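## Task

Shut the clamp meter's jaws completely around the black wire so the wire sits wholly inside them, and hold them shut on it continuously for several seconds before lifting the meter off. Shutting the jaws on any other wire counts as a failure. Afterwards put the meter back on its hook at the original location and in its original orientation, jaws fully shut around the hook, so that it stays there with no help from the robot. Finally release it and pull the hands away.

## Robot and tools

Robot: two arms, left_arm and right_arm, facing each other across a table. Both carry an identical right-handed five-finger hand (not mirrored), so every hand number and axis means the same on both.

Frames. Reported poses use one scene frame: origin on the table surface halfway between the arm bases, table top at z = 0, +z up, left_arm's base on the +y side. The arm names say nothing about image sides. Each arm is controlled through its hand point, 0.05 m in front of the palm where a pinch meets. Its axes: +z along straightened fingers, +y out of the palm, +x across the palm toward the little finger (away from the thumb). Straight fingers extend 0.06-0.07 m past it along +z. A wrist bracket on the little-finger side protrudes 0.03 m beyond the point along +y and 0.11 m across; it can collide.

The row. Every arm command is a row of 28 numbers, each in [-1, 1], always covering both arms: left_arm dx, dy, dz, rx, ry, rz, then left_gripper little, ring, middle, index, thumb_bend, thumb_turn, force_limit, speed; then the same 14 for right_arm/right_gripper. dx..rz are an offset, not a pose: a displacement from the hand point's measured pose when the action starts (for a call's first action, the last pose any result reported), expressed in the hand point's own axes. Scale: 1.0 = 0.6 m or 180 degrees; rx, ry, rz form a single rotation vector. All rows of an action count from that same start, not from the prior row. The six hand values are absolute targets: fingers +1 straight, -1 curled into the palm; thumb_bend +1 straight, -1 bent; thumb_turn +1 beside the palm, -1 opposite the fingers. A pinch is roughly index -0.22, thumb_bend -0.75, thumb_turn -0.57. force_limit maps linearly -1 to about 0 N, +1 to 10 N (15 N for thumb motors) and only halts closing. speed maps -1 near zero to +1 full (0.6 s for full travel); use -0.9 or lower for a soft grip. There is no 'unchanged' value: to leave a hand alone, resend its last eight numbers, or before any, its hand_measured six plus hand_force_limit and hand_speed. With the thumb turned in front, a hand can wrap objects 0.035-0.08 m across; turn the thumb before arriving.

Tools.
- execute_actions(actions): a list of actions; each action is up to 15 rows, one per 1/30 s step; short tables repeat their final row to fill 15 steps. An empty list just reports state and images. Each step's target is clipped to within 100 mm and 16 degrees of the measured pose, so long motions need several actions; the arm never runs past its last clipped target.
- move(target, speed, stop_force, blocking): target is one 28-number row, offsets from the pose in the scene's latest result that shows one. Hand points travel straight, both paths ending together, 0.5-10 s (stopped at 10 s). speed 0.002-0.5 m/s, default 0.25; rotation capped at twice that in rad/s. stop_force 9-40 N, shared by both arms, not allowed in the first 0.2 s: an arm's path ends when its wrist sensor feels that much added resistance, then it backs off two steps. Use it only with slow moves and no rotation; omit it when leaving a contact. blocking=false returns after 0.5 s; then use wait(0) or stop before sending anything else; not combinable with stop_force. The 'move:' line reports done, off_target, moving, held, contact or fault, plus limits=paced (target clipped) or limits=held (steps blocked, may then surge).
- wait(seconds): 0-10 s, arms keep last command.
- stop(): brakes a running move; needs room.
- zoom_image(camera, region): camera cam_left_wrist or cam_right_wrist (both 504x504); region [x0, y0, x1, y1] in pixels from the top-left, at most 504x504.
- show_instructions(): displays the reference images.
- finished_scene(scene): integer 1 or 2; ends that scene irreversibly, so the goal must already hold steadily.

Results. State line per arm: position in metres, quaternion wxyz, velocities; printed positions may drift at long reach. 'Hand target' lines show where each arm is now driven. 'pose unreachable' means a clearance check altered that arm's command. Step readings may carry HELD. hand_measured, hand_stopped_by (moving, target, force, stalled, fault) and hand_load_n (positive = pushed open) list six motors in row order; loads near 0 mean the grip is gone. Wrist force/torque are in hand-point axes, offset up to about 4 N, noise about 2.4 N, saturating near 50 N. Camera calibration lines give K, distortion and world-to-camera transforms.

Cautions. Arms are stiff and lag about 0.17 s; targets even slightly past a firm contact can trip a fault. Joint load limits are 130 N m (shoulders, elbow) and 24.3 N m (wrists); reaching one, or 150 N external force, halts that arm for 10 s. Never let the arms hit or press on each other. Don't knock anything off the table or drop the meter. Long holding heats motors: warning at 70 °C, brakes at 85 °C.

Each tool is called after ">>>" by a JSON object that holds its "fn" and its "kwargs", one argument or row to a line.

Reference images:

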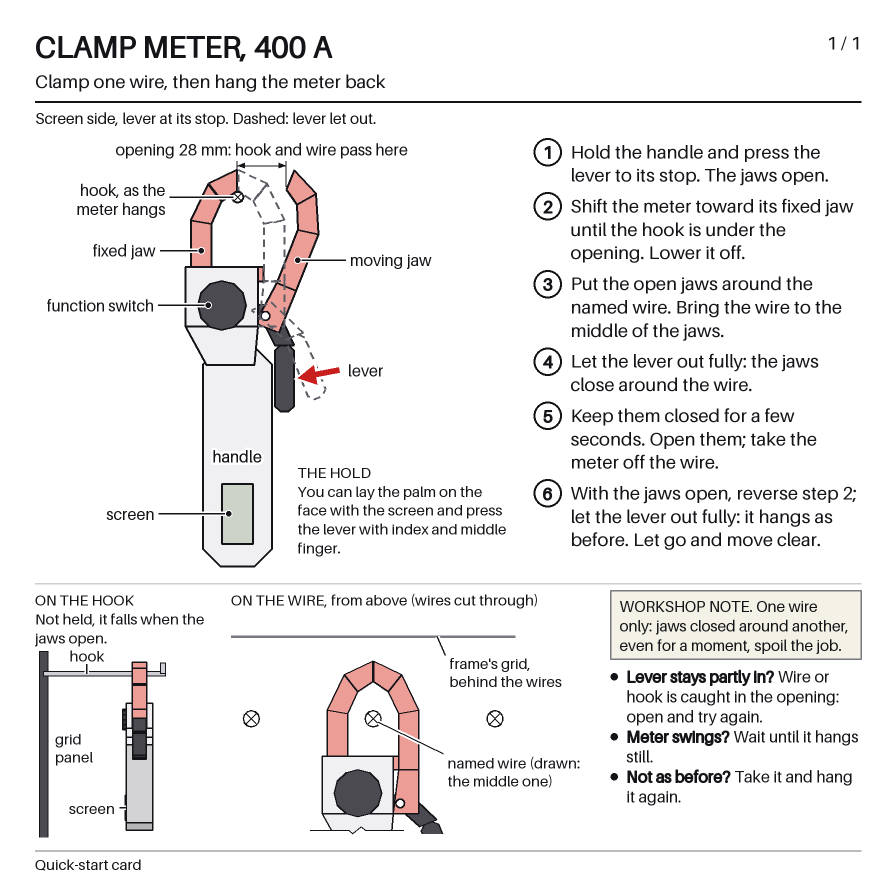

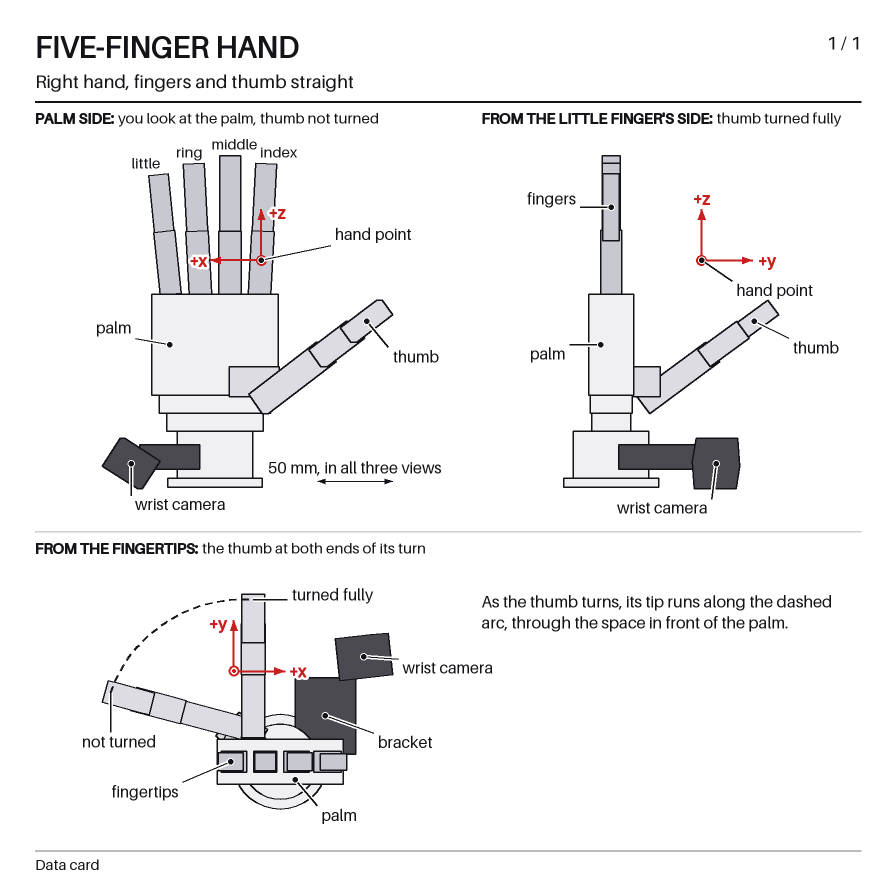

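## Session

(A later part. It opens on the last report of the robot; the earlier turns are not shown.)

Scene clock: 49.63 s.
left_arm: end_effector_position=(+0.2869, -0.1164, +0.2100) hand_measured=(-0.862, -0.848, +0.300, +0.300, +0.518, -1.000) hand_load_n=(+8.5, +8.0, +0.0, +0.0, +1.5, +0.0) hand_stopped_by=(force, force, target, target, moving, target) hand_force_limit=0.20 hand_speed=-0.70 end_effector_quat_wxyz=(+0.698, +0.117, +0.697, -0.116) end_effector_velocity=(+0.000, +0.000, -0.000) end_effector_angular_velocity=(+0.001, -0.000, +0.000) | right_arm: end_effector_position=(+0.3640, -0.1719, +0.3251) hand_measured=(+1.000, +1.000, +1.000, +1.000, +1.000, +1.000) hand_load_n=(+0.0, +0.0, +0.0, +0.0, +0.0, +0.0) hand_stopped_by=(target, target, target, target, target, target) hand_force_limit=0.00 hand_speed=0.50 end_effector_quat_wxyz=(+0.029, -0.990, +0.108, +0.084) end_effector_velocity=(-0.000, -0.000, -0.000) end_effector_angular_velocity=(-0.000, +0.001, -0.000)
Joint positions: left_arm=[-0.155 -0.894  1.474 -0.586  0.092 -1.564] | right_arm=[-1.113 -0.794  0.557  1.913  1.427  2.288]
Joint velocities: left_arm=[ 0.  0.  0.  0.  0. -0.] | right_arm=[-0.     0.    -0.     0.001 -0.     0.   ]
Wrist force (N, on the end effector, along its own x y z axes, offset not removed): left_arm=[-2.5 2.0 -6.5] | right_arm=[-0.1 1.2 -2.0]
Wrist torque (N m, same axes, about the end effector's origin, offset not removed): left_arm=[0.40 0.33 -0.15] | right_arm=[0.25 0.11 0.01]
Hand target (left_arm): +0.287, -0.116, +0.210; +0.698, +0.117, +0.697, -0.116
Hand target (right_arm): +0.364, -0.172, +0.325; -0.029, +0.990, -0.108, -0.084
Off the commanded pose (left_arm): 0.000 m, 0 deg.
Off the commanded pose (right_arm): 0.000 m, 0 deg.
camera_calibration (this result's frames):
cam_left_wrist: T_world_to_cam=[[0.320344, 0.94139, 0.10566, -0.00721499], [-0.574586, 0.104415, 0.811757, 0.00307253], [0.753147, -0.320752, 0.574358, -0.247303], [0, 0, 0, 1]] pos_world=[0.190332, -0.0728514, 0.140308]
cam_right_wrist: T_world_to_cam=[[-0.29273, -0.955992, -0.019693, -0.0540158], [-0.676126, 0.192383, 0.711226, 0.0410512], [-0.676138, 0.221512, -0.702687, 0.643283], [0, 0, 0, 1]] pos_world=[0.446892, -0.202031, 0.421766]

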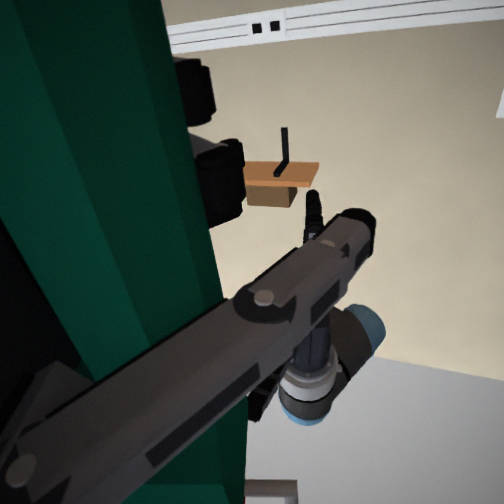

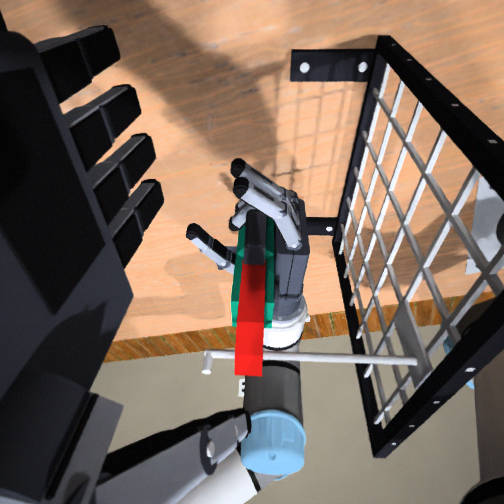

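>>> {"fn": "execute_actions", "kwargs": {
  "actions": [
    [[0,0,0,0,0,0, -1,-1,0.3,0.3,-1,-1,-0.4,-0.8, 0,0,0,0,0,0, 1,1,1,1,1,1,0,0.5]]
  ]
}}

Scene clock: 56.47 s.
left_arm: end_effector_position=(+0.2869, -0.1164, +0.2100) hand_measured=(-0.862, -0.848, +0.300, +0.300, +0.384, -1.000) hand_load_n=(+8.5, +8.0, +0.0, +0.0, +9.0, +2.0) hand_stopped_by=(force, force, target, target, force, target) hand_force_limit=-0.40 hand_speed=-0.80 end_effector_quat_wxyz=(+0.698, +0.117, +0.697, -0.116) end_effector_velocity=(+0.000, +0.000, -0.000) end_effector_angular_velocity=(+0.001, -0.000, +0.001) | right_arm: end_effector_position=(+0.3640, -0.1719, +0.3251) hand_measured=(+1.000, +1.000, +1.000, +1.000, +1.000, +1.000) hand_load_n=(+0.0, +0.0, +0.0, +0.0, +0.0, +0.0) hand_stopped_by=(target, target, target, target, target, target) hand_force_limit=0.00 hand_speed=0.50 end_effector_quat_wxyz=(+0.029, -0.990, +0.108, +0.084) end_effector_velocity=(+0.001, -0.001, -0.000) end_effector_angular_velocity=(-0.000, -0.001, -0.003)
Joint positions: left_arm=[-0.155 -0.894  1.474 -0.586  0.092 -1.564] | right_arm=[-1.113 -0.794  0.557  1.913  1.427  2.288]
Joint velocities: left_arm=[ 0.     0.     0.001  0.    -0.001 -0.   ] | right_arm=[-0.002  0.    -0.    -0.001  0.     0.001]
Wrist force (N, on the end effector, along its own x y z axes, offset not removed): left_arm=[-7.6 3.2 -4.7] | right_arm=[0.7 -0.1 0.7]
Wrist torque (N m, same axes, about the end effector's origin, offset not removed): left_arm=[0.30 0.76 -0.22] | right_arm=[-0.04 0.00 0.04]
Hand target (left_arm): +0.287, -0.116, +0.210; +0.698, +0.117, +0.697, -0.116
Hand target (right_arm): +0.364, -0.172, +0.325; -0.029, +0.990, -0.108, -0.084
Off the commanded pose (left_arm): 0.000 m, 0 deg.
Off the commanded pose (right_arm): 0.000 m, 0 deg.
Step readings (end_effector_position):
0: left_arm (+0.2869, -0.1164, +0.2100) | right_arm (+0.3640, -0.1719, +0.3251)
1: left_arm (+0.2869, -0.1164, +0.2100) | right_arm (+0.3640, -0.1719, +0.3251)
2: left_arm (+0.2869, -0.1164, +0.2100) | right_arm (+0.3640, -0.1719, +0.3251)
4: left_arm (+0.2869, -0.1164, +0.2100) | right_arm (+0.3640, -0.1719, +0.3251)
8: left_arm (+0.2869, -0.1164, +0.2100) | right_arm (+0.3640, -0.1719, +0.3251)
15: end_effector_position above
camera_calibration (this result's frames):
cam_left_wrist: T_world_to_cam=[[0.320344, 0.941391, 0.10566, -0.00721497], [-0.574586, 0.104415, 0.811757, 0.00307252], [0.753147, -0.320751, 0.574358, -0.247303], [0, 0, 0, 1]] pos_world=[0.190332, -0.0728514, 0.140308]
cam_right_wrist: T_world_to_cam=[[-0.29273, -0.955992, -0.0196928, -0.0540159], [-0.676126, 0.192383, 0.711226, 0.0410512], [-0.676138, 0.221512, -0.702687, 0.643283], [0, 0, 0, 1]] pos_world=[0.446892, -0.202031, 0.421766]

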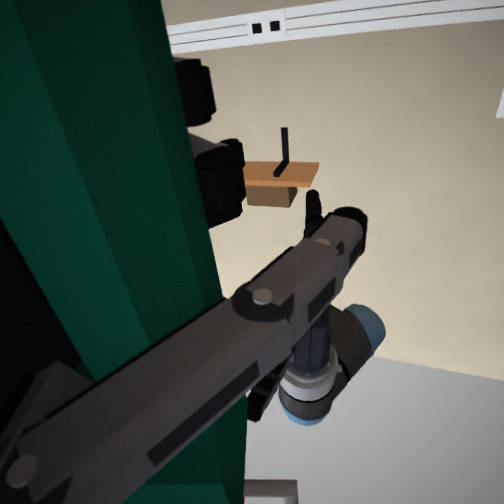

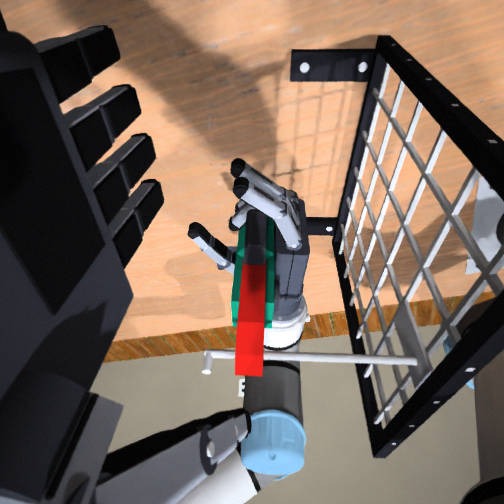

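>>> {"fn": "execute_actions", "kwargs": {
  "actions": [
    [[-0.0033,0,0,0,0,0, -1,-1,-1,-1,-1,-1,0.5,-0.7, 0,0,0,0,0,0, 1,1,1,1,1,1,0,0.5]],
    [[0,0,0,0,0,0, -1,-1,-1,-1,-1,-1,0.5,-0.7, 0,0,0,0,0,0, 1,1,1,1,1,1,0,0.5]],
    [[0,0,0,0,0,0, -1,-1,-1,-1,-1,-1,0.5,-0.7, 0,0,0,0,0,0, 1,1,1,1,1,1,0,0.5]],
    [[0,0,0,0,0,0, -1,-1,-1,-1,-1,-1,0.5,-0.7, 0,0,0,0,0,0, 1,1,1,1,1,1,0,0.5]]
  ]
}}

Scene clock: 59.13 s.
left_arm: end_effector_position=(+0.2869, -0.1164, +0.2120) hand_measured=(-0.862, -0.848, -0.648, -0.648, +0.384, -1.000) hand_load_n=(+6.0, +6.5, +5.0, +0.0, +6.5, +4.0) hand_stopped_by=(force, force, moving, moving, force, target) hand_force_limit=0.50 hand_speed=-0.70 end_effector_quat_wxyz=(+0.698, +0.117, +0.697, -0.116) end_effector_velocity=(+0.000, -0.000, -0.001) end_effector_angular_velocity=(+0.002, -0.000, -0.002) | right_arm: end_effector_position=(+0.3640, -0.1719, +0.3251) hand_measured=(+1.000, +1.000, +1.000, +1.000, +1.000, +1.000) hand_load_n=(+0.0, +0.0, +0.0, +0.0, +0.0, +0.0) hand_stopped_by=(target, target, target, target, target, target) hand_force_limit=0.00 hand_speed=0.50 end_effector_quat_wxyz=(+0.029, -0.990, +0.108, +0.084) end_effector_velocity=(-0.001, +0.001, -0.000) end_effector_angular_velocity=(-0.000, +0.001, +0.000)
Joint positions: left_arm=[-0.155 -0.896  1.473 -0.583  0.092 -1.563] | right_arm=[-1.113 -0.794  0.557  1.913  1.427  2.288]
Joint velocities: left_arm=[-0.     0.001  0.001  0.     0.002 -0.   ] | right_arm=[ 0.001  0.001  0.     0.    -0.001  0.001]
Wrist force (N, on the end effector, along its own x y z axes, offset not removed): left_arm=[0.7 -3.8 -5.3] | right_arm=[-0.8 -1.4 -0.5]
Wrist torque (N m, same axes, about the end effector's origin, offset not removed): left_arm=[-0.37 0.43 -0.10] | right_arm=[-0.25 0.32 -0.18]
Hand target (left_arm): +0.287, -0.116, +0.212; +0.698, +0.117, +0.697, -0.116
Hand target (right_arm): +0.364, -0.172, +0.325; -0.029, +0.990, -0.108, -0.084
Off the commanded pose (left_arm): 0.000 m, 0 deg.
Off the commanded pose (right_arm): 0.000 m, 0 deg.
Step readings (end_effector_position; steps 1 to 15: 1st action; 16 to 30: 2nd action; 31 to 45: 3rd action; 46 to 60: 4th action):
0: left_arm (+0.2869, -0.1164, +0.2100) | right_arm (+0.3640, -0.1719, +0.3251)
1: left_arm (+0.2869, -0.1164, +0.2100) | right_arm (+0.3640, -0.1719, +0.3251)
2: left_arm (+0.2869, -0.1164, +0.2102) | right_arm (+0.3640, -0.1719, +0.3251)
4: left_arm (+0.2869, -0.1164, +0.2108) | right_arm (+0.3640, -0.1719, +0.3251)
8: left_arm (+0.2869, -0.1164, +0.2116) | right_arm (+0.3640, -0.1719, +0.3251)
15: left_arm (+0.2869, -0.1164, +0.2119) | right_arm (+0.3640, -0.1719, +0.3251)
16: left_arm (+0.2869, -0.1164, +0.2120) | right_arm (+0.3640, -0.1719, +0.3251)
17: left_arm (+0.2869, -0.1164, +0.2120) | right_arm (+0.3640, -0.1719, +0.3251)
19: left_arm (+0.2869, -0.1164, +0.2120) | right_arm (+0.3640, -0.1719, +0.3251)
23: left_arm (+0.2869, -0.1164, +0.2120) | right_arm (+0.3640, -0.1719, +0.3251)
30: left_arm (+0.2869, -0.1164, +0.2120) | right_arm (+0.3640, -0.1719, +0.3251)
31: left_arm (+0.2869, -0.1164, +0.2120) | right_arm (+0.3640, -0.1719, +0.3251)
32: left_arm (+0.2869, -0.1164, +0.2120) | right_arm (+0.3640, -0.1719, +0.3251)
34: left_arm (+0.2869, -0.1164, +0.2120) | right_arm (+0.3640, -0.1719, +0.3251)
38: left_arm (+0.2869, -0.1164, +0.2120) | right_arm (+0.3640, -0.1719, +0.3251)
45: left_arm (+0.2869, -0.1164, +0.2120) | right_arm (+0.3640, -0.1719, +0.3251)
46: left_arm (+0.2869, -0.1164, +0.2120) | right_arm (+0.3640, -0.1719, +0.3251)
47: left_arm (+0.2869, -0.1164, +0.2120) | right_arm (+0.3640, -0.1719, +0.3251)
49: left_arm (+0.2869, -0.1164, +0.2120) | right_arm (+0.3640, -0.1719, +0.3251)
53: left_arm (+0.2869, -0.1164, +0.2120) | right_arm (+0.3640, -0.1719, +0.3251)
60: end_effector_position above
camera_calibration (this result's frames):
cam_left_wrist: T_world_to_cam=[[0.320337, 0.94138, 0.10577, -0.00744077], [-0.574635, 0.104336, 0.811732, 0.00149573], [0.753113, -0.320807, 0.574373, -0.248424], [0, 0, 0, 1]] pos_world=[0.190334, -0.0728476, 0.142261]
cam_right_wrist: T_world_to_cam=[[-0.29273, -0.955992, -0.0196931, -0.0540157], [-0.676126, 0.192383, 0.711226, 0.0410511], [-0.676138, 0.221513, -0.702687, 0.643283], [0, 0, 0, 1]] pos_world=[0.446892, -0.202031, 0.421766]

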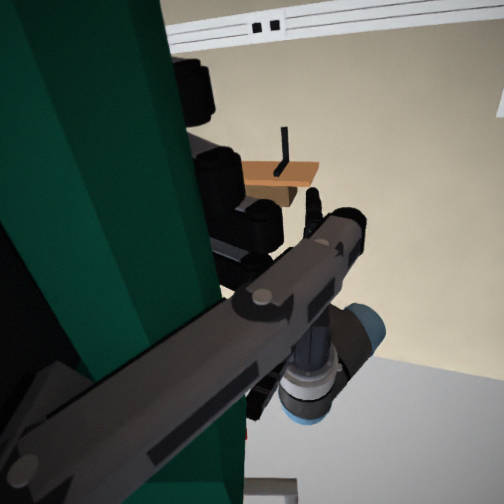

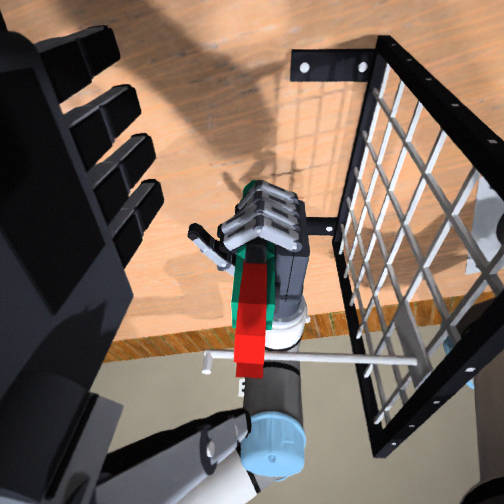

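>>> {"fn": "execute_actions", "kwargs": {
  "actions": []
}}

>>> {"fn": "zoom_image", "kwargs": {
  "camera": "cam_right_wrist",
  "region": [180, 170, 330, 390]
}}

Scene clock: 59.33 s.
left_arm: end_effector_position=(+0.2869, -0.1164, +0.2120) hand_measured=(-0.862, -0.848, -0.746, -0.748, +0.384, -1.000) hand_load_n=(+5.0, +6.0, +7.0, +2.0, +6.0, +4.5) hand_stopped_by=(force, force, moving, moving, force, target) hand_force_limit=0.50 hand_speed=-0.70 end_effector_quat_wxyz=(+0.698, +0.117, +0.697, -0.116) end_effector_velocity=(+0.000, +0.000, -0.000) end_effector_angular_velocity=(+0.001, -0.000, +0.001) | right_arm: end_effector_position=(+0.3640, -0.1719, +0.3251) hand_measured=(+1.000, +1.000, +1.000, +1.000, +1.000, +1.000) hand_load_n=(+0.0, +0.0, +0.0, +0.0, +0.0, +0.0) hand_stopped_by=(target, target, target, target, target, target) hand_force_limit=0.00 hand_speed=0.50 end_effector_quat_wxyz=(+0.029, -0.990, +0.108, +0.084) end_effector_velocity=(-0.000, -0.000, +0.001) end_effector_angular_velocity=(+0.001, +0.000, -0.001)
Joint positions: left_arm=[-0.155 -0.896  1.473 -0.583  0.092 -1.563] | right_arm=[-1.113 -0.794  0.557  1.913  1.427  2.288]
Joint velocities: left_arm=[ 0.     0.001 -0.    -0.    -0.     0.   ] | right_arm=[-0.001 -0.001 -0.     0.001 -0.001  0.   ]
Wrist force (N, on the end effector, along its own x y z axes, offset not removed): left_arm=[-0.7 -1.3 -0.4] | right_arm=[1.0 2.4 -0.8]
Wrist torque (N m, same axes, about the end effector's origin, offset not removed): left_arm=[-0.02 0.19 -0.07] | right_arm=[0.44 0.02 0.08]
Hand target (left_arm): +0.287, -0.116, +0.212; +0.698, +0.117, +0.697, -0.116
Hand target (right_arm): +0.364, -0.172, +0.325; -0.029, +0.990, -0.108, -0.084
Off the commanded pose (left_arm): 0.000 m, 0 deg.
Off the commanded pose (right_arm): 0.000 m, 0 deg.
camera_calibration (this result's frames):
cam_left_wrist: T_world_to_cam=[[0.320337, 0.94138, 0.105769, -0.00744071], [-0.574635, 0.104337, 0.811732, 0.00149572], [0.753113, -0.320807, 0.574373, -0.248424], [0, 0, 0, 1]] pos_world=[0.190334, -0.0728476, 0.142261]
cam_right_wrist: T_world_to_cam=[[-0.29273, -0.955992, -0.0196933, -0.0540157], [-0.676126, 0.192383, 0.711226, 0.0410513], [-0.676138, 0.221512, -0.702688, 0.643283], [0, 0, 0, 1]] pos_world=[0.446892, -0.202031, 0.421767]

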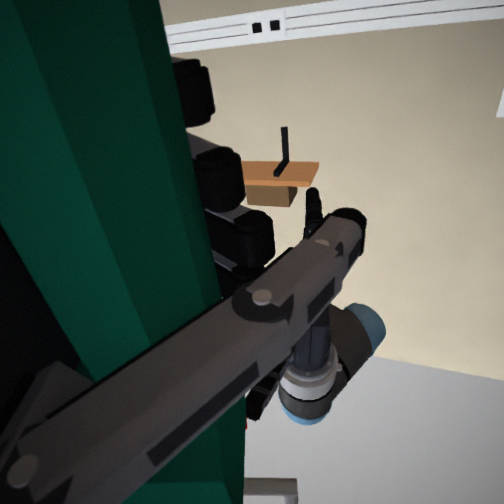

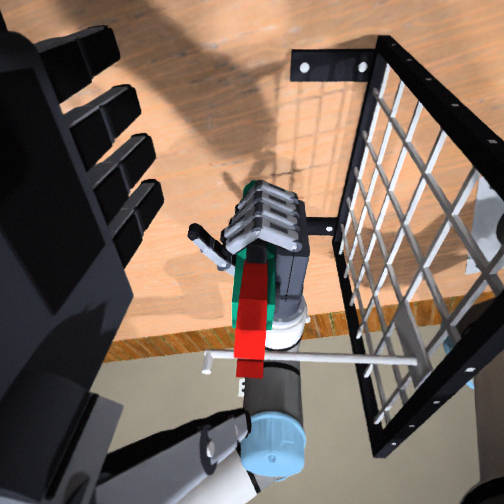

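Region (180, 170, 330, 390) of cam_right_wrist's 504x504 image, scaled by 2.291, with more detail than that image has; it fills the left 344 columns of this view, and the rest is white.

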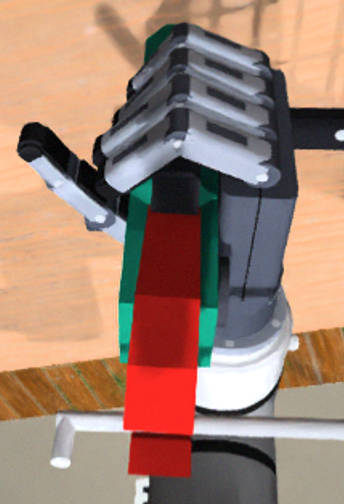

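>>> {"fn": "move", "kwargs": {
  "target": [0,0,-0.0233,0,0,0, -0.98,-0.98,-1,-1,-1,-1,0.5,-0.8, -0.1927,-0.038,-0.166,0,0.1667,0, 1,1,1,1,1,1,0,0.5],
  "speed": 0.2
}}

Scene clock: 62.07 s.
left_arm: end_effector_position=(+0.2739, -0.1119, +0.2120) hand_measured=(-0.872, -0.856, -0.780, -0.792, +0.384, -1.000) hand_load_n=(+8.0, +9.0, +6.0, +10.5, +7.0, +5.0) hand_stopped_by=(force, force, force, force, force, target) hand_force_limit=0.50 hand_speed=-0.80 end_effector_quat_wxyz=(+0.698, +0.117, +0.697, -0.116) end_effector_velocity=(-0.002, +0.000, +0.000) end_effector_angular_velocity=(-0.002, +0.000, +0.001) | right_arm: end_effector_position=(+0.3056, -0.1473, +0.4016) hand_measured=(+1.000, +1.000, +1.000, +1.000, +1.000, +1.000) hand_load_n=(+0.0, +0.0, +0.0, +0.0, +0.0, +0.0) hand_stopped_by=(target, target, target, target, target, target) hand_force_limit=0.00 hand_speed=0.50 end_effector_quat_wxyz=(+0.013, -0.990, +0.111, -0.083) end_effector_velocity=(-0.000, +0.000, -0.000) end_effector_angular_velocity=(-0.001, +0.001, +0.002)
Joint positions: left_arm=[-0.178 -0.905  1.488 -0.592  0.069 -1.561] | right_arm=[-0.904 -0.905  0.449  1.894  1.675  2.504]
Joint velocities: left_arm=[-0.003 -0.002  0.001 -0.005 -0.004  0.003] | right_arm=[ 0.001  0.001  0.     0.001  0.001 -0.   ]
Wrist force (N, on the end effector, along its own x y z axes, offset not removed): left_arm=[1.4 -3.1 -1.4] | right_arm=[1.5 0.3 1.2]
Wrist torque (N m, same axes, about the end effector's origin, offset not removed): left_arm=[-0.53 0.16 -0.01] | right_arm=[-0.24 -0.35 0.27]
Hand target (left_arm): +0.274, -0.112, +0.212; +0.698, +0.117, +0.697, -0.116
Hand target (right_arm): +0.306, -0.147, +0.402; -0.013, +0.990, -0.111, +0.083
Off the commanded pose (left_arm): 0.000 m, 0 deg.
Off the commanded pose (right_arm): 0.055 m, 11 deg.
move: held (right_arm); limits=held; held on 17 of 48 steps (right_arm), including the last (right_arm)
pose unreachable (right arm): on one or more control steps of this call, first in action 0 (counted from 0), this arm could not follow its commanded pose, so it was not sent that pose on those steps. On the call's last step it was still not sent that pose. It may still have moved: this result reports where it is.
cause: the commanded pose would bring two parts of the arm too close to each other (joints 4 (wrist 1) to 6 (wrist 3) lie between them).
camera_calibration (this result's frames):
cam_left_wrist: T_world_to_cam=[[0.320339, 0.941379, 0.105774, -0.00751487], [-0.574631, 0.104332, 0.811735, -0.00648183], [0.753115, -0.320812, 0.574367, -0.237165], [0, 0, 0, 1]] pos_world=[0.177295, -0.0683345, 0.142276]
cam_right_wrist: T_world_to_cam=[[-0.293905, -0.95445, -0.0514209, -0.0327239], [-0.864252, 0.242381, 0.440817, 0.115884], [-0.408274, 0.173999, -0.896123, 0.640909], [0, 0, 0, 1]] pos_world=[0.352202, -0.170839, 0.521567]

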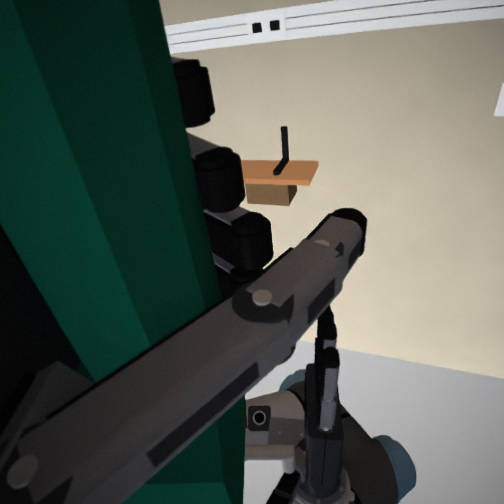

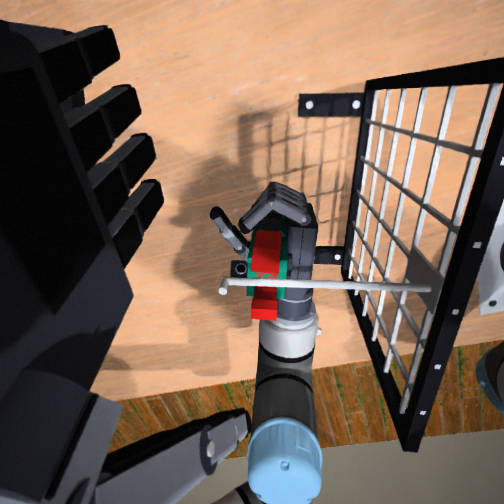

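>>> {"fn": "zoom_image", "kwargs": {
  "camera": "cam_right_wrist",
  "region": [200, 210, 330, 340]
}}

Region (200, 210, 330, 340) of cam_right_wrist's 504x504 image, scaled by 3.877, with more detail than that image has.

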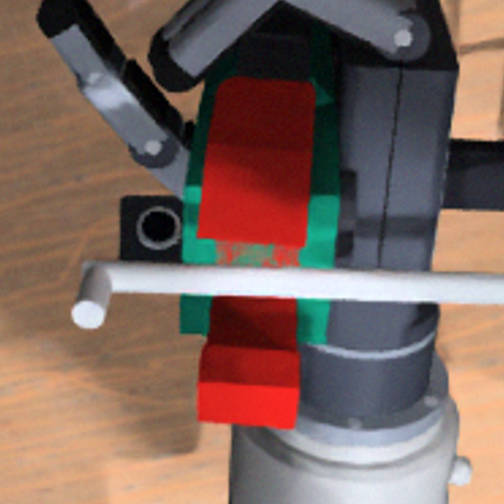

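>>> {"fn": "move", "kwargs": {
  "target": [0.0533,0,0,0,0.0002,0, -0.98,-0.98,-1,-1,-1,-1,0.5,-0.8, -0.0155,-0.112,-0.113,0.278,0,0, 1,1,1,1,1,1,0,0.5],
  "speed": 0.3
}}

Scene clock: 72.07 s.
left_arm: end_effector_position=(+0.2739, -0.1119, +0.1800) hand_measured=(-0.872, -0.856, -0.780, -0.792, +0.384, -1.000) hand_load_n=(+8.0, +9.0, +6.0, +10.5, +7.0, +5.0) hand_stopped_by=(force, force, force, force, force, target) hand_force_limit=0.50 hand_speed=-0.80 end_effector_quat_wxyz=(+0.697, +0.117, +0.697, -0.116) end_effector_velocity=(+0.000, +0.000, -0.001) end_effector_angular_velocity=(+0.001, -0.000, +0.001) | right_arm: end_effector_position=(+0.3001, -0.0803, +0.4702) hand_measured=(+1.000, +1.000, +1.000, +1.000, +1.000, +1.000) hand_load_n=(+0.0, +0.0, +0.0, +0.0, +0.0, +0.0) hand_stopped_by=(target, target, target, target, target, target) hand_force_limit=0.00 hand_speed=0.50 end_effector_quat_wxyz=(+0.430, -0.892, +0.066, -0.122) end_effector_velocity=(+0.000, -0.000, +0.001) end_effector_angular_velocity=(+0.014, -0.005, -0.001)
Joint positions: left_arm=[-0.178 -0.86   1.505 -0.644  0.069 -1.57 ] | right_arm=[-1.104 -1.369  0.936  1.211  1.026  2.467]
Joint velocities: left_arm=[ 0.     0.001 -0.    -0.    -0.001  0.   ] | right_arm=[-0.006 -0.011  0.016 -0.018 -0.01   0.004]
Wrist force (N, on the end effector, along its own x y z axes, offset not removed): left_arm=[3.1 -0.3 -1.9] | right_arm=[-4.0 -0.7 -4.3]
Wrist torque (N m, same axes, about the end effector's origin, offset not removed): left_arm=[-0.03 0.24 0.00] | right_arm=[0.04 0.64 -0.18]
Hand target (left_arm): +0.274, -0.112, +0.180; +0.697, +0.117, +0.697, -0.116
Hand target (right_arm): +0.300, -0.080, +0.470; -0.431, +0.892, -0.066, +0.122
Off the commanded pose (left_arm): 0.000 m, 0 deg.
Off the commanded pose (right_arm): 0.000 m, 0 deg.
move: done; limits=paced
camera_calibration (this result's frames):
cam_left_wrist: T_world_to_cam=[[0.320399, 0.941358, 0.105777, -0.00416389], [-0.574159, 0.104168, 0.81209, 0.0192596], [0.753449, -0.320926, 0.573865, -0.218843], [0, 0, 0, 1]] pos_world=[0.177279, -0.068319, 0.110386]
cam_right_wrist: T_world_to_cam=[[-0.0892518, -0.606313, -0.790201, 0.347026], [-0.939987, -0.211051, 0.268107, 0.132188], [-0.32933, 0.766708, -0.55109, 0.55016], [0, 0, 0, 1]] pos_world=[0.336412, -0.183507, 0.541968]

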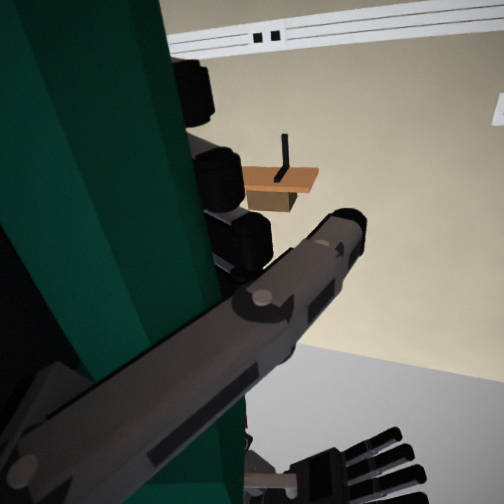

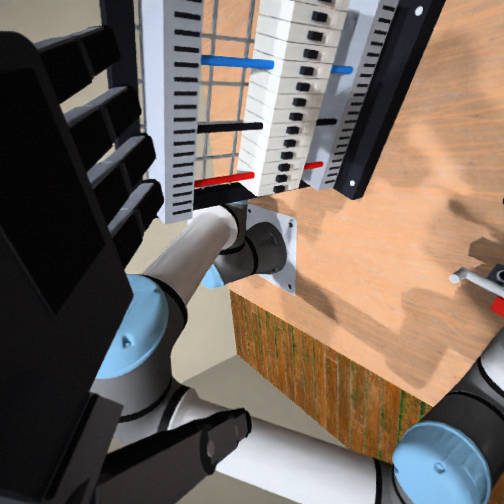

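>>> {"fn": "zoom_image", "kwargs": {
  "camera": "cam_right_wrist",
  "region": [140, 0, 400, 230]
}}

Region (140, 0, 400, 230) of cam_right_wrist's 504x504 image, scaled by 1.938, with more detail than that image has; it fills the top 446 rows of this view, and the rest is white.

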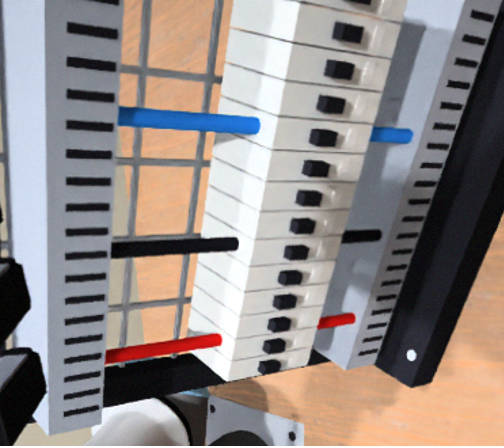

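>>> {"fn": "move", "kwargs": {
  "target": [0,0.1167,0.008,0.0333,0,0, -0.98,-0.98,-1,-1,-1,-1,0.5,-0.8, 0,0,0,0,0,0, 1,1,1,1,1,1,0,0.5],
  "speed": 0.12
}}

Scene clock: 75.63 s.
left_arm: end_effector_position=(+0.3013, -0.0475, +0.1800) hand_measured=(-0.872, -0.856, -0.780, -0.792, +0.384, -1.000) hand_load_n=(+8.0, +9.0, +6.0, +10.5, +7.0, +5.0) hand_stopped_by=(force, force, force, force, force, target) hand_force_limit=0.50 hand_speed=-0.80 end_effector_quat_wxyz=(+0.689, +0.153, +0.691, -0.152) end_effector_velocity=(+0.001, +0.002, +0.000) end_effector_angular_velocity=(-0.007, -0.014, -0.006) | right_arm: end_effector_position=(+0.3001, -0.0803, +0.4702) hand_measured=(+1.000, +1.000, +1.000, +1.000, +1.000, +1.000) hand_load_n=(+0.0, +0.0, +0.0, +0.0, +0.0, +0.0) hand_stopped_by=(target, target, target, target, target, target) hand_force_limit=0.00 hand_speed=0.50 end_effector_quat_wxyz=(+0.430, -0.892, +0.066, -0.122) end_effector_velocity=(-0.001, -0.000, +0.001) end_effector_angular_velocity=(+0.002, -0.002, +0.000)
Joint positions: left_arm=[-0.165 -1.026  1.809 -0.767  0.186 -1.585] | right_arm=[-1.104 -1.369  0.936  1.211  1.026  2.467]
Joint velocities: left_arm=[ 0.002 -0.015  0.04  -0.109  0.008  0.082] | right_arm=[-0.    -0.003  0.     0.    -0.001  0.   ]
Wrist force (N, on the end effector, along its own x y z axes, offset not removed): left_arm=[0.4 -1.9 -1.2] | right_arm=[3.2 2.6 -4.8]
Wrist torque (N m, same axes, about the end effector's origin, offset not removed): left_arm=[-0.05 0.37 -0.35] | right_arm=[0.61 -0.28 0.24]
Hand target (left_arm): +0.301, -0.047, +0.180; +0.690, +0.153, +0.691, -0.153
Hand target (right_arm): +0.300, -0.080, +0.470; -0.430, +0.892, -0.066, +0.122
Off the commanded pose (left_arm): 0.000 m, 0 deg.
Off the commanded pose (right_arm): 0.000 m, 0 deg.
move: done
camera_calibration (this result's frames):
cam_left_wrist: T_world_to_cam=[[0.416465, 0.903, 0.105588, -0.104294], [-0.558098, 0.162242, 0.813759, 0.0259194], [0.717693, -0.397831, 0.57153, -0.211241], [0, 0, 0, 1]] pos_world=[0.209507, 0.00593359, 0.110651]
cam_right_wrist: T_world_to_cam=[[-0.0892509, -0.606309, -0.790205, 0.347028], [-0.939988, -0.211052, 0.268105, 0.132189], [-0.329329, 0.766711, -0.551086, 0.550158], [0, 0, 0, 1]] pos_world=[0.336412, -0.183508, 0.541967]

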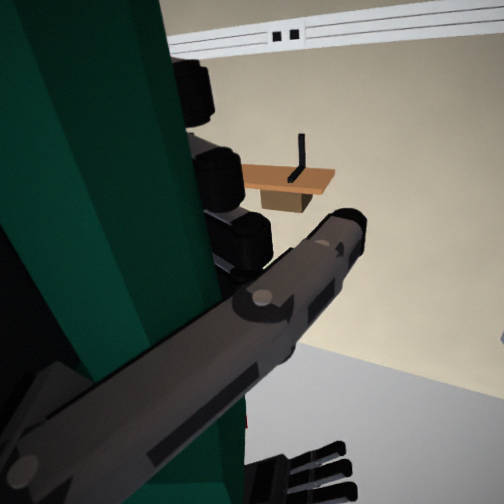

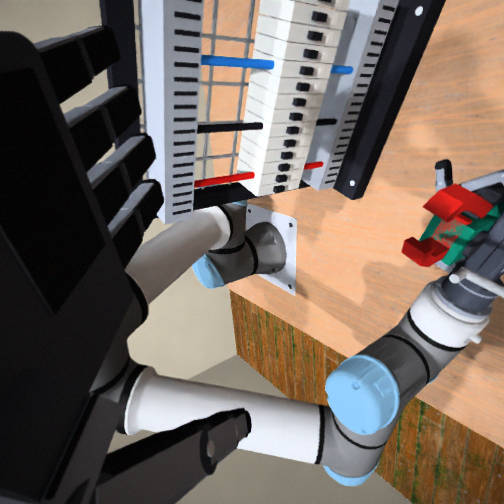

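>>> {"fn": "move", "kwargs": {
  "target": [-0.1558,0.1728,-0.0163,0.0008,-0.0008,-0.5006, -0.98,-0.98,-1,-1,-1,-1,0.5,-0.8, -0.055,-0.173,0.0705,0.062,0.1182,-0.4174, 1,1,1,1,1,1,0,0.5],
  "speed": 0.3
}}

Scene clock: 80.33 s.
left_arm: end_effector_position=(+0.3365, +0.0505, +0.2732) hand_measured=(-0.872, -0.856, -0.780, -0.792, +0.384, -1.000) hand_load_n=(+8.0, +9.0, +6.0, +10.5, +7.0, +5.0) hand_stopped_by=(force, force, force, force, force, target) hand_force_limit=0.50 hand_speed=-0.80 end_effector_quat_wxyz=(+0.381, -0.380, +0.595, -0.597) end_effector_velocity=(-0.000, +0.000, -0.000) end_effector_angular_velocity=(+0.002, +0.020, -0.003) | right_arm: end_effector_position=(+0.2810, +0.0234, +0.5209) hand_measured=(+1.000, +1.000, +1.000, +1.000, +1.000, +1.000) hand_load_n=(+0.0, +0.0, +0.0, +0.0, +0.0, +0.0) hand_stopped_by=(target, target, target, target, target, target) hand_force_limit=0.00 hand_speed=0.50 end_effector_quat_wxyz=(-0.327, +0.669, +0.426, +0.513) end_effector_velocity=(-0.001, +0.001, +0.000) end_effector_angular_velocity=(+0.000, -0.005, +0.004)
Joint positions: left_arm=[-0.123 -1.551  1.957 -0.42   0.227 -3.129] | right_arm=[-0.713 -1.512  1.188  0.592  1.352  1.512]
Joint velocities: left_arm=[ 0.003  0.014 -0.029  0.1    0.006 -0.09 ] | right_arm=[ 0.002 -0.001  0.002 -0.003 -0.001 -0.004]
Wrist force (N, on the end effector, along its own x y z axes, offset not removed): left_arm=[1.4 -4.0 -3.6] | right_arm=[-0.8 0.4 -1.5]
Wrist torque (N m, same axes, about the end effector's origin, offset not removed): left_arm=[-0.54 0.11 -0.27] | right_arm=[0.05 -0.02 0.01]
Hand target (left_arm): +0.337, +0.051, +0.273; +0.380, -0.380, +0.596, -0.597
Hand target (right_arm): +0.281, +0.023, +0.521; -0.327, +0.669, +0.426, +0.513
Off the commanded pose (left_arm): 0.000 m, 0 deg.
Off the commanded pose (right_arm): 0.000 m, 0 deg.
move: done
camera_calibration (this result's frames):
cam_left_wrist: T_world_to_cam=[[0.0435581, 0.0948531, -0.994538, 0.249575], [-0.181101, 0.97974, 0.08551, -0.0154072], [0.982499, 0.176387, 0.0598536, -0.229132], [0, 0, 0, 1]] pos_world=[0.211461, 0.0318381, 0.263244]
cam_right_wrist: T_world_to_cam=[[0.892406, -0.444965, -0.0749555, -0.203938], [-0.386334, -0.66761, -0.636429, 0.448834], [0.233147, 0.596911, -0.767684, 0.450985], [0, 0, 0, 1]] pos_world=[0.25025, -0.0602966, 0.616579]

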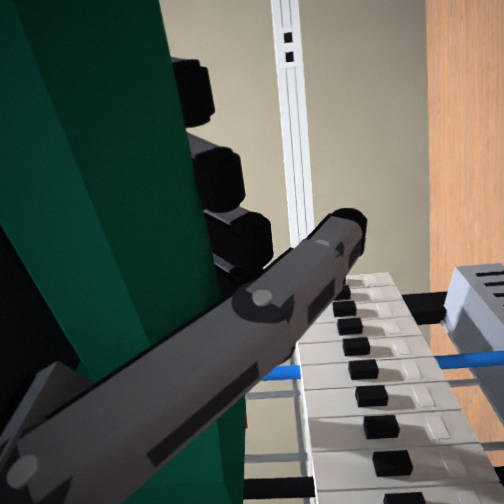

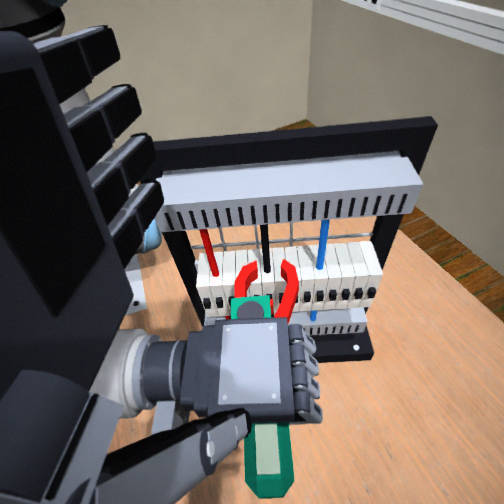

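>>> {"fn": "execute_actions", "kwargs": {
  "actions": []
}}

Scene clock: 81.60 s.
left_arm: end_effector_position=(+0.3365, +0.0506, +0.2732) hand_measured=(-0.872, -0.856, -0.780, -0.792, +0.384, -1.000) hand_load_n=(+8.0, +9.0, +6.0, +10.5, +7.0, +5.0) hand_stopped_by=(force, force, force, force, force, target) hand_force_limit=0.50 hand_speed=-0.80 end_effector_quat_wxyz=(+0.380, -0.380, +0.596, -0.597) end_effector_velocity=(+0.000, +0.000, -0.001) end_effector_angular_velocity=(+0.002, -0.000, +0.000) | right_arm: end_effector_position=(+0.2810, +0.0235, +0.5209) hand_measured=(+1.000, +1.000, +1.000, +1.000, +1.000, +1.000) hand_load_n=(+0.0, +0.0, +0.0, +0.0, +0.0, +0.0) hand_stopped_by=(target, target, target, target, target, target) hand_force_limit=0.00 hand_speed=0.50 end_effector_quat_wxyz=(-0.327, +0.669, +0.426, +0.513) end_effector_velocity=(-0.000, +0.000, +0.000) end_effector_angular_velocity=(+0.000, +0.000, +0.001)
Joint positions: left_arm=[-0.123 -1.549  1.954 -0.408  0.228 -3.14 ] | right_arm=[-0.713 -1.512  1.188  0.592  1.352  1.511]
Joint velocities: left_arm=[ 0.     0.001  0.001 -0.    -0.    -0.   ] | right_arm=[ 0.001 -0.    -0.     0.     0.     0.   ]
Wrist force (N, on the end effector, along its own x y z axes, offset not removed): left_arm=[-4.4 2.3 -2.2] | right_arm=[0.0 -0.1 -0.8]
Wrist torque (N m, same axes, about the end effector's origin, offset not removed): left_arm=[0.17 0.68 -0.34] | right_arm=[0.08 0.05 0.06]
Hand target (left_arm): +0.337, +0.051, +0.273; +0.380, -0.380, +0.596, -0.597
Hand target (right_arm): +0.281, +0.023, +0.521; -0.327, +0.669, +0.426, +0.513
Off the commanded pose (left_arm): 0.000 m, 0 deg.
Off the commanded pose (right_arm): 0.000 m, 0 deg.
camera_calibration (this result's frames):
cam_left_wrist: T_world_to_cam=[[0.0412462, 0.0952042, -0.994603, 0.250346], [-0.180621, 0.97976, 0.0862931, -0.0157929], [0.982688, 0.176087, 0.0576072, -0.22859], [0, 0, 0, 1]] pos_world=[0.211454, 0.0318909, 0.263526]
cam_right_wrist: T_world_to_cam=[[0.892529, -0.444786, -0.0745457, -0.204174], [-0.385913, -0.667701, -0.636589, 0.448829], [0.233371, 0.596943, -0.767592, 0.45086], [0, 0, 0, 1]] pos_world=[0.250222, -0.060268, 0.616576]

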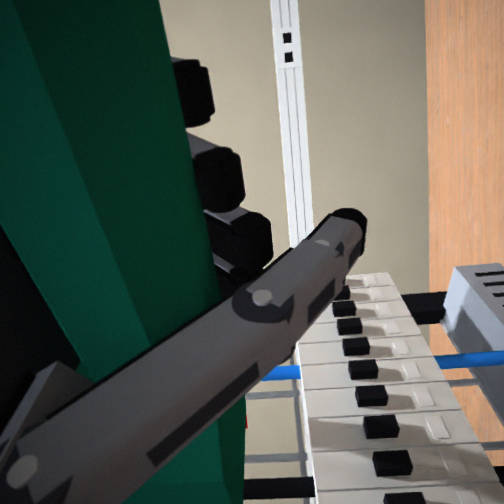

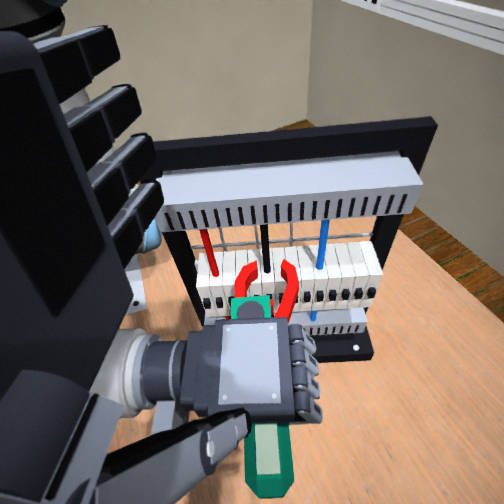

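>>> {"fn": "zoom_image", "kwargs": {
  "camera": "cam_right_wrist",
  "region": [190, 200, 350, 340]
}}

>>> {"fn": "zoom_image", "kwargs": {
  "camera": "cam_left_wrist",
  "region": [220, 340, 400, 504]
}}

Region (190, 200, 350, 340) of cam_right_wrist's 504x504 image, scaled by 3.150, with more detail than that image has; it fills the top 441 rows of this view, and the rest is white.

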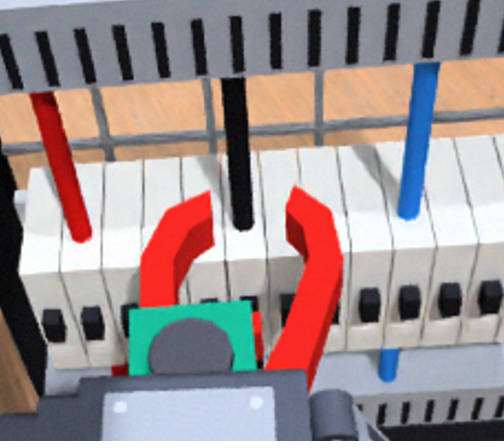

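Region (220, 340, 400, 504) of cam_left_wrist's 504x504 image, scaled by 2.800, with more detail than that image has; it fills the top 459 rows of this view, and the rest is white.

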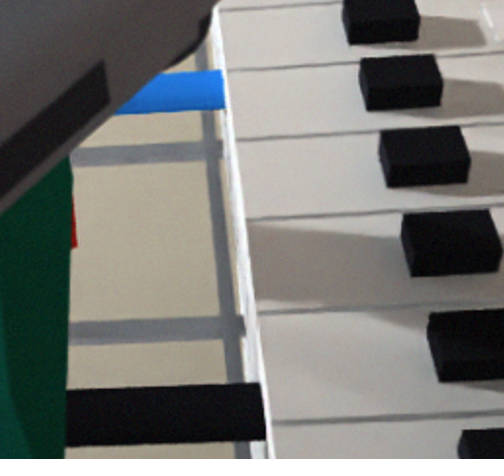

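>>> {"fn": "move", "kwargs": {
  "target": [-0.075,0,0,0,0,0,-0.98,-0.98,-1,-1,-1,-1,0.5,-0.8,0,0,0,0,0,0,1,1,1,1,1,1,0,0.5],
  "speed": 0.05,
  "stop_force": 12
}}

>>> {"fn": "zoom_image", "kwargs": {
  "camera": "cam_right_wrist",
  "region": [190, 200, 350, 340]
}}

Scene clock: 83.87 s.
left_arm: end_effector_position=(+0.3554, +0.0912, +0.2730) hand_measured=(-0.872, -0.856, -0.780, -0.792, +0.384, -1.000) hand_load_n=(+8.0, +9.0, +6.0, +10.5, +7.0, +5.0) hand_stopped_by=(force, force, force, force, force, target) hand_force_limit=0.50 hand_speed=-0.80 end_effector_quat_wxyz=(+0.380, -0.380, +0.596, -0.596) end_effector_velocity=(+0.001, +0.001, -0.000) end_effector_angular_velocity=(-0.001, -0.000, -0.002) | right_arm: end_effector_position=(+0.2810, +0.0235, +0.5209) hand_measured=(+1.000, +1.000, +1.000, +1.000, +1.000, +1.000) hand_load_n=(+0.0, +0.0, +0.0, +0.0, +0.0, +0.0) hand_stopped_by=(target, target, target, target, target, target) hand_force_limit=0.00 hand_speed=0.50 end_effector_quat_wxyz=(-0.327, +0.669, +0.426, +0.513) end_effector_velocity=(-0.001, +0.001, -0.000) end_effector_angular_velocity=(-0.000, -0.000, +0.001)
Joint positions: left_arm=[-0.092 -1.642  2.045 -0.404  0.259 -3.141] | right_arm=[-0.713 -1.512  1.188  0.592  1.352  1.511]
Joint velocities: left_arm=[ 0.001 -0.005  0.005 -0.002  0.003  0.001] | right_arm=[ 0.002  0.001 -0.    -0.001  0.    -0.   ]
Wrist force (N, on the end effector, along its own x y z axes, offset not removed): left_arm=[-2.9 -1.4 -3.2] | right_arm=[-1.2 0.9 -4.2]
Wrist torque (N m, same axes, about the end effector's origin, offset not removed): left_arm=[-0.30 0.74 -0.19] | right_arm=[0.19 0.27 -0.26]
Hand target (left_arm): +0.356, +0.091, +0.273; +0.380, -0.380, +0.596, -0.597
Hand target (right_arm): +0.281, +0.023, +0.521; -0.327, +0.669, +0.426, +0.513
Off the commanded pose (left_arm): 0.000 m, 0 deg.
Off the commanded pose (right_arm): 0.000 m, 0 deg.
move: done
camera_calibration (this result's frames):
cam_left_wrist: T_world_to_cam=[[0.0411134, 0.095388, -0.994591, 0.245565], [-0.180634, 0.97974, 0.0864968, -0.0521821], [0.982691, 0.176101, 0.0575107, -0.254312], [0, 0, 0, 1]] pos_world=[0.230388, 0.0724855, 0.263376]
cam_right_wrist: T_world_to_cam=[[0.892529, -0.444786, -0.0745457, -0.204174], [-0.385913, -0.667701, -0.636589, 0.448829], [0.233371, 0.596943, -0.767592, 0.45086], [0, 0, 0, 1]] pos_world=[0.250222, -0.060268, 0.616576]

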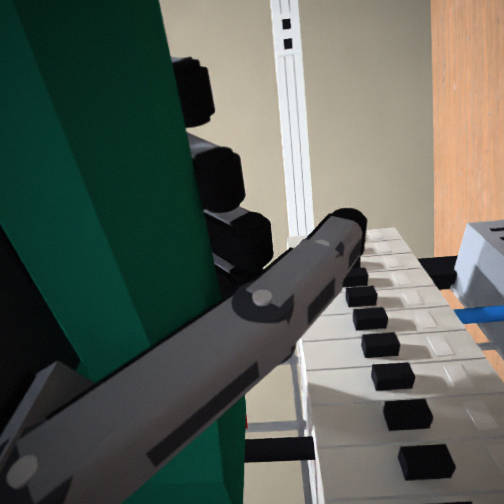

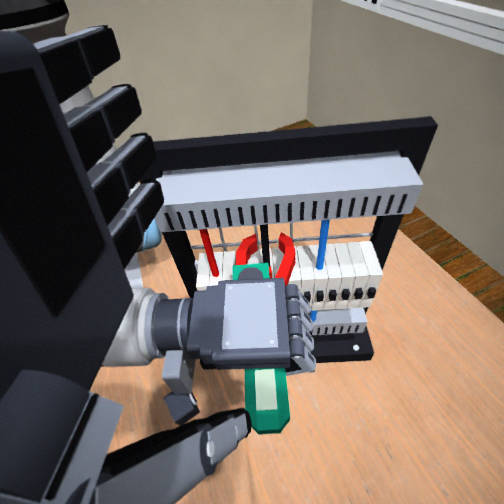

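Region (190, 200, 350, 340) of cam_right_wrist's 504x504 image, scaled by 3.150, with more detail than that image has; it fills the top 441 rows of this view, and the rest is white.

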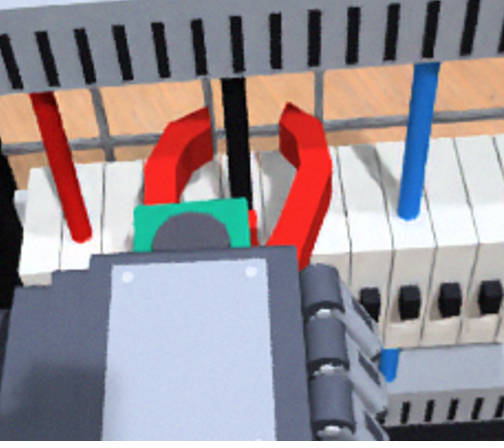

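>>> {"fn": "zoom_image", "kwargs": {
  "camera": "cam_left_wrist",
  "region": [220, 340, 400, 504]
}}

Region (220, 340, 400, 504) of cam_left_wrist's 504x504 image, scaled by 2.800, with more detail than that image has; it fills the top 459 rows of this view, and the rest is white.

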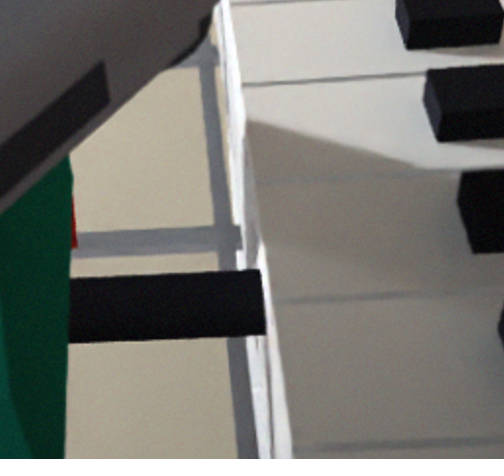

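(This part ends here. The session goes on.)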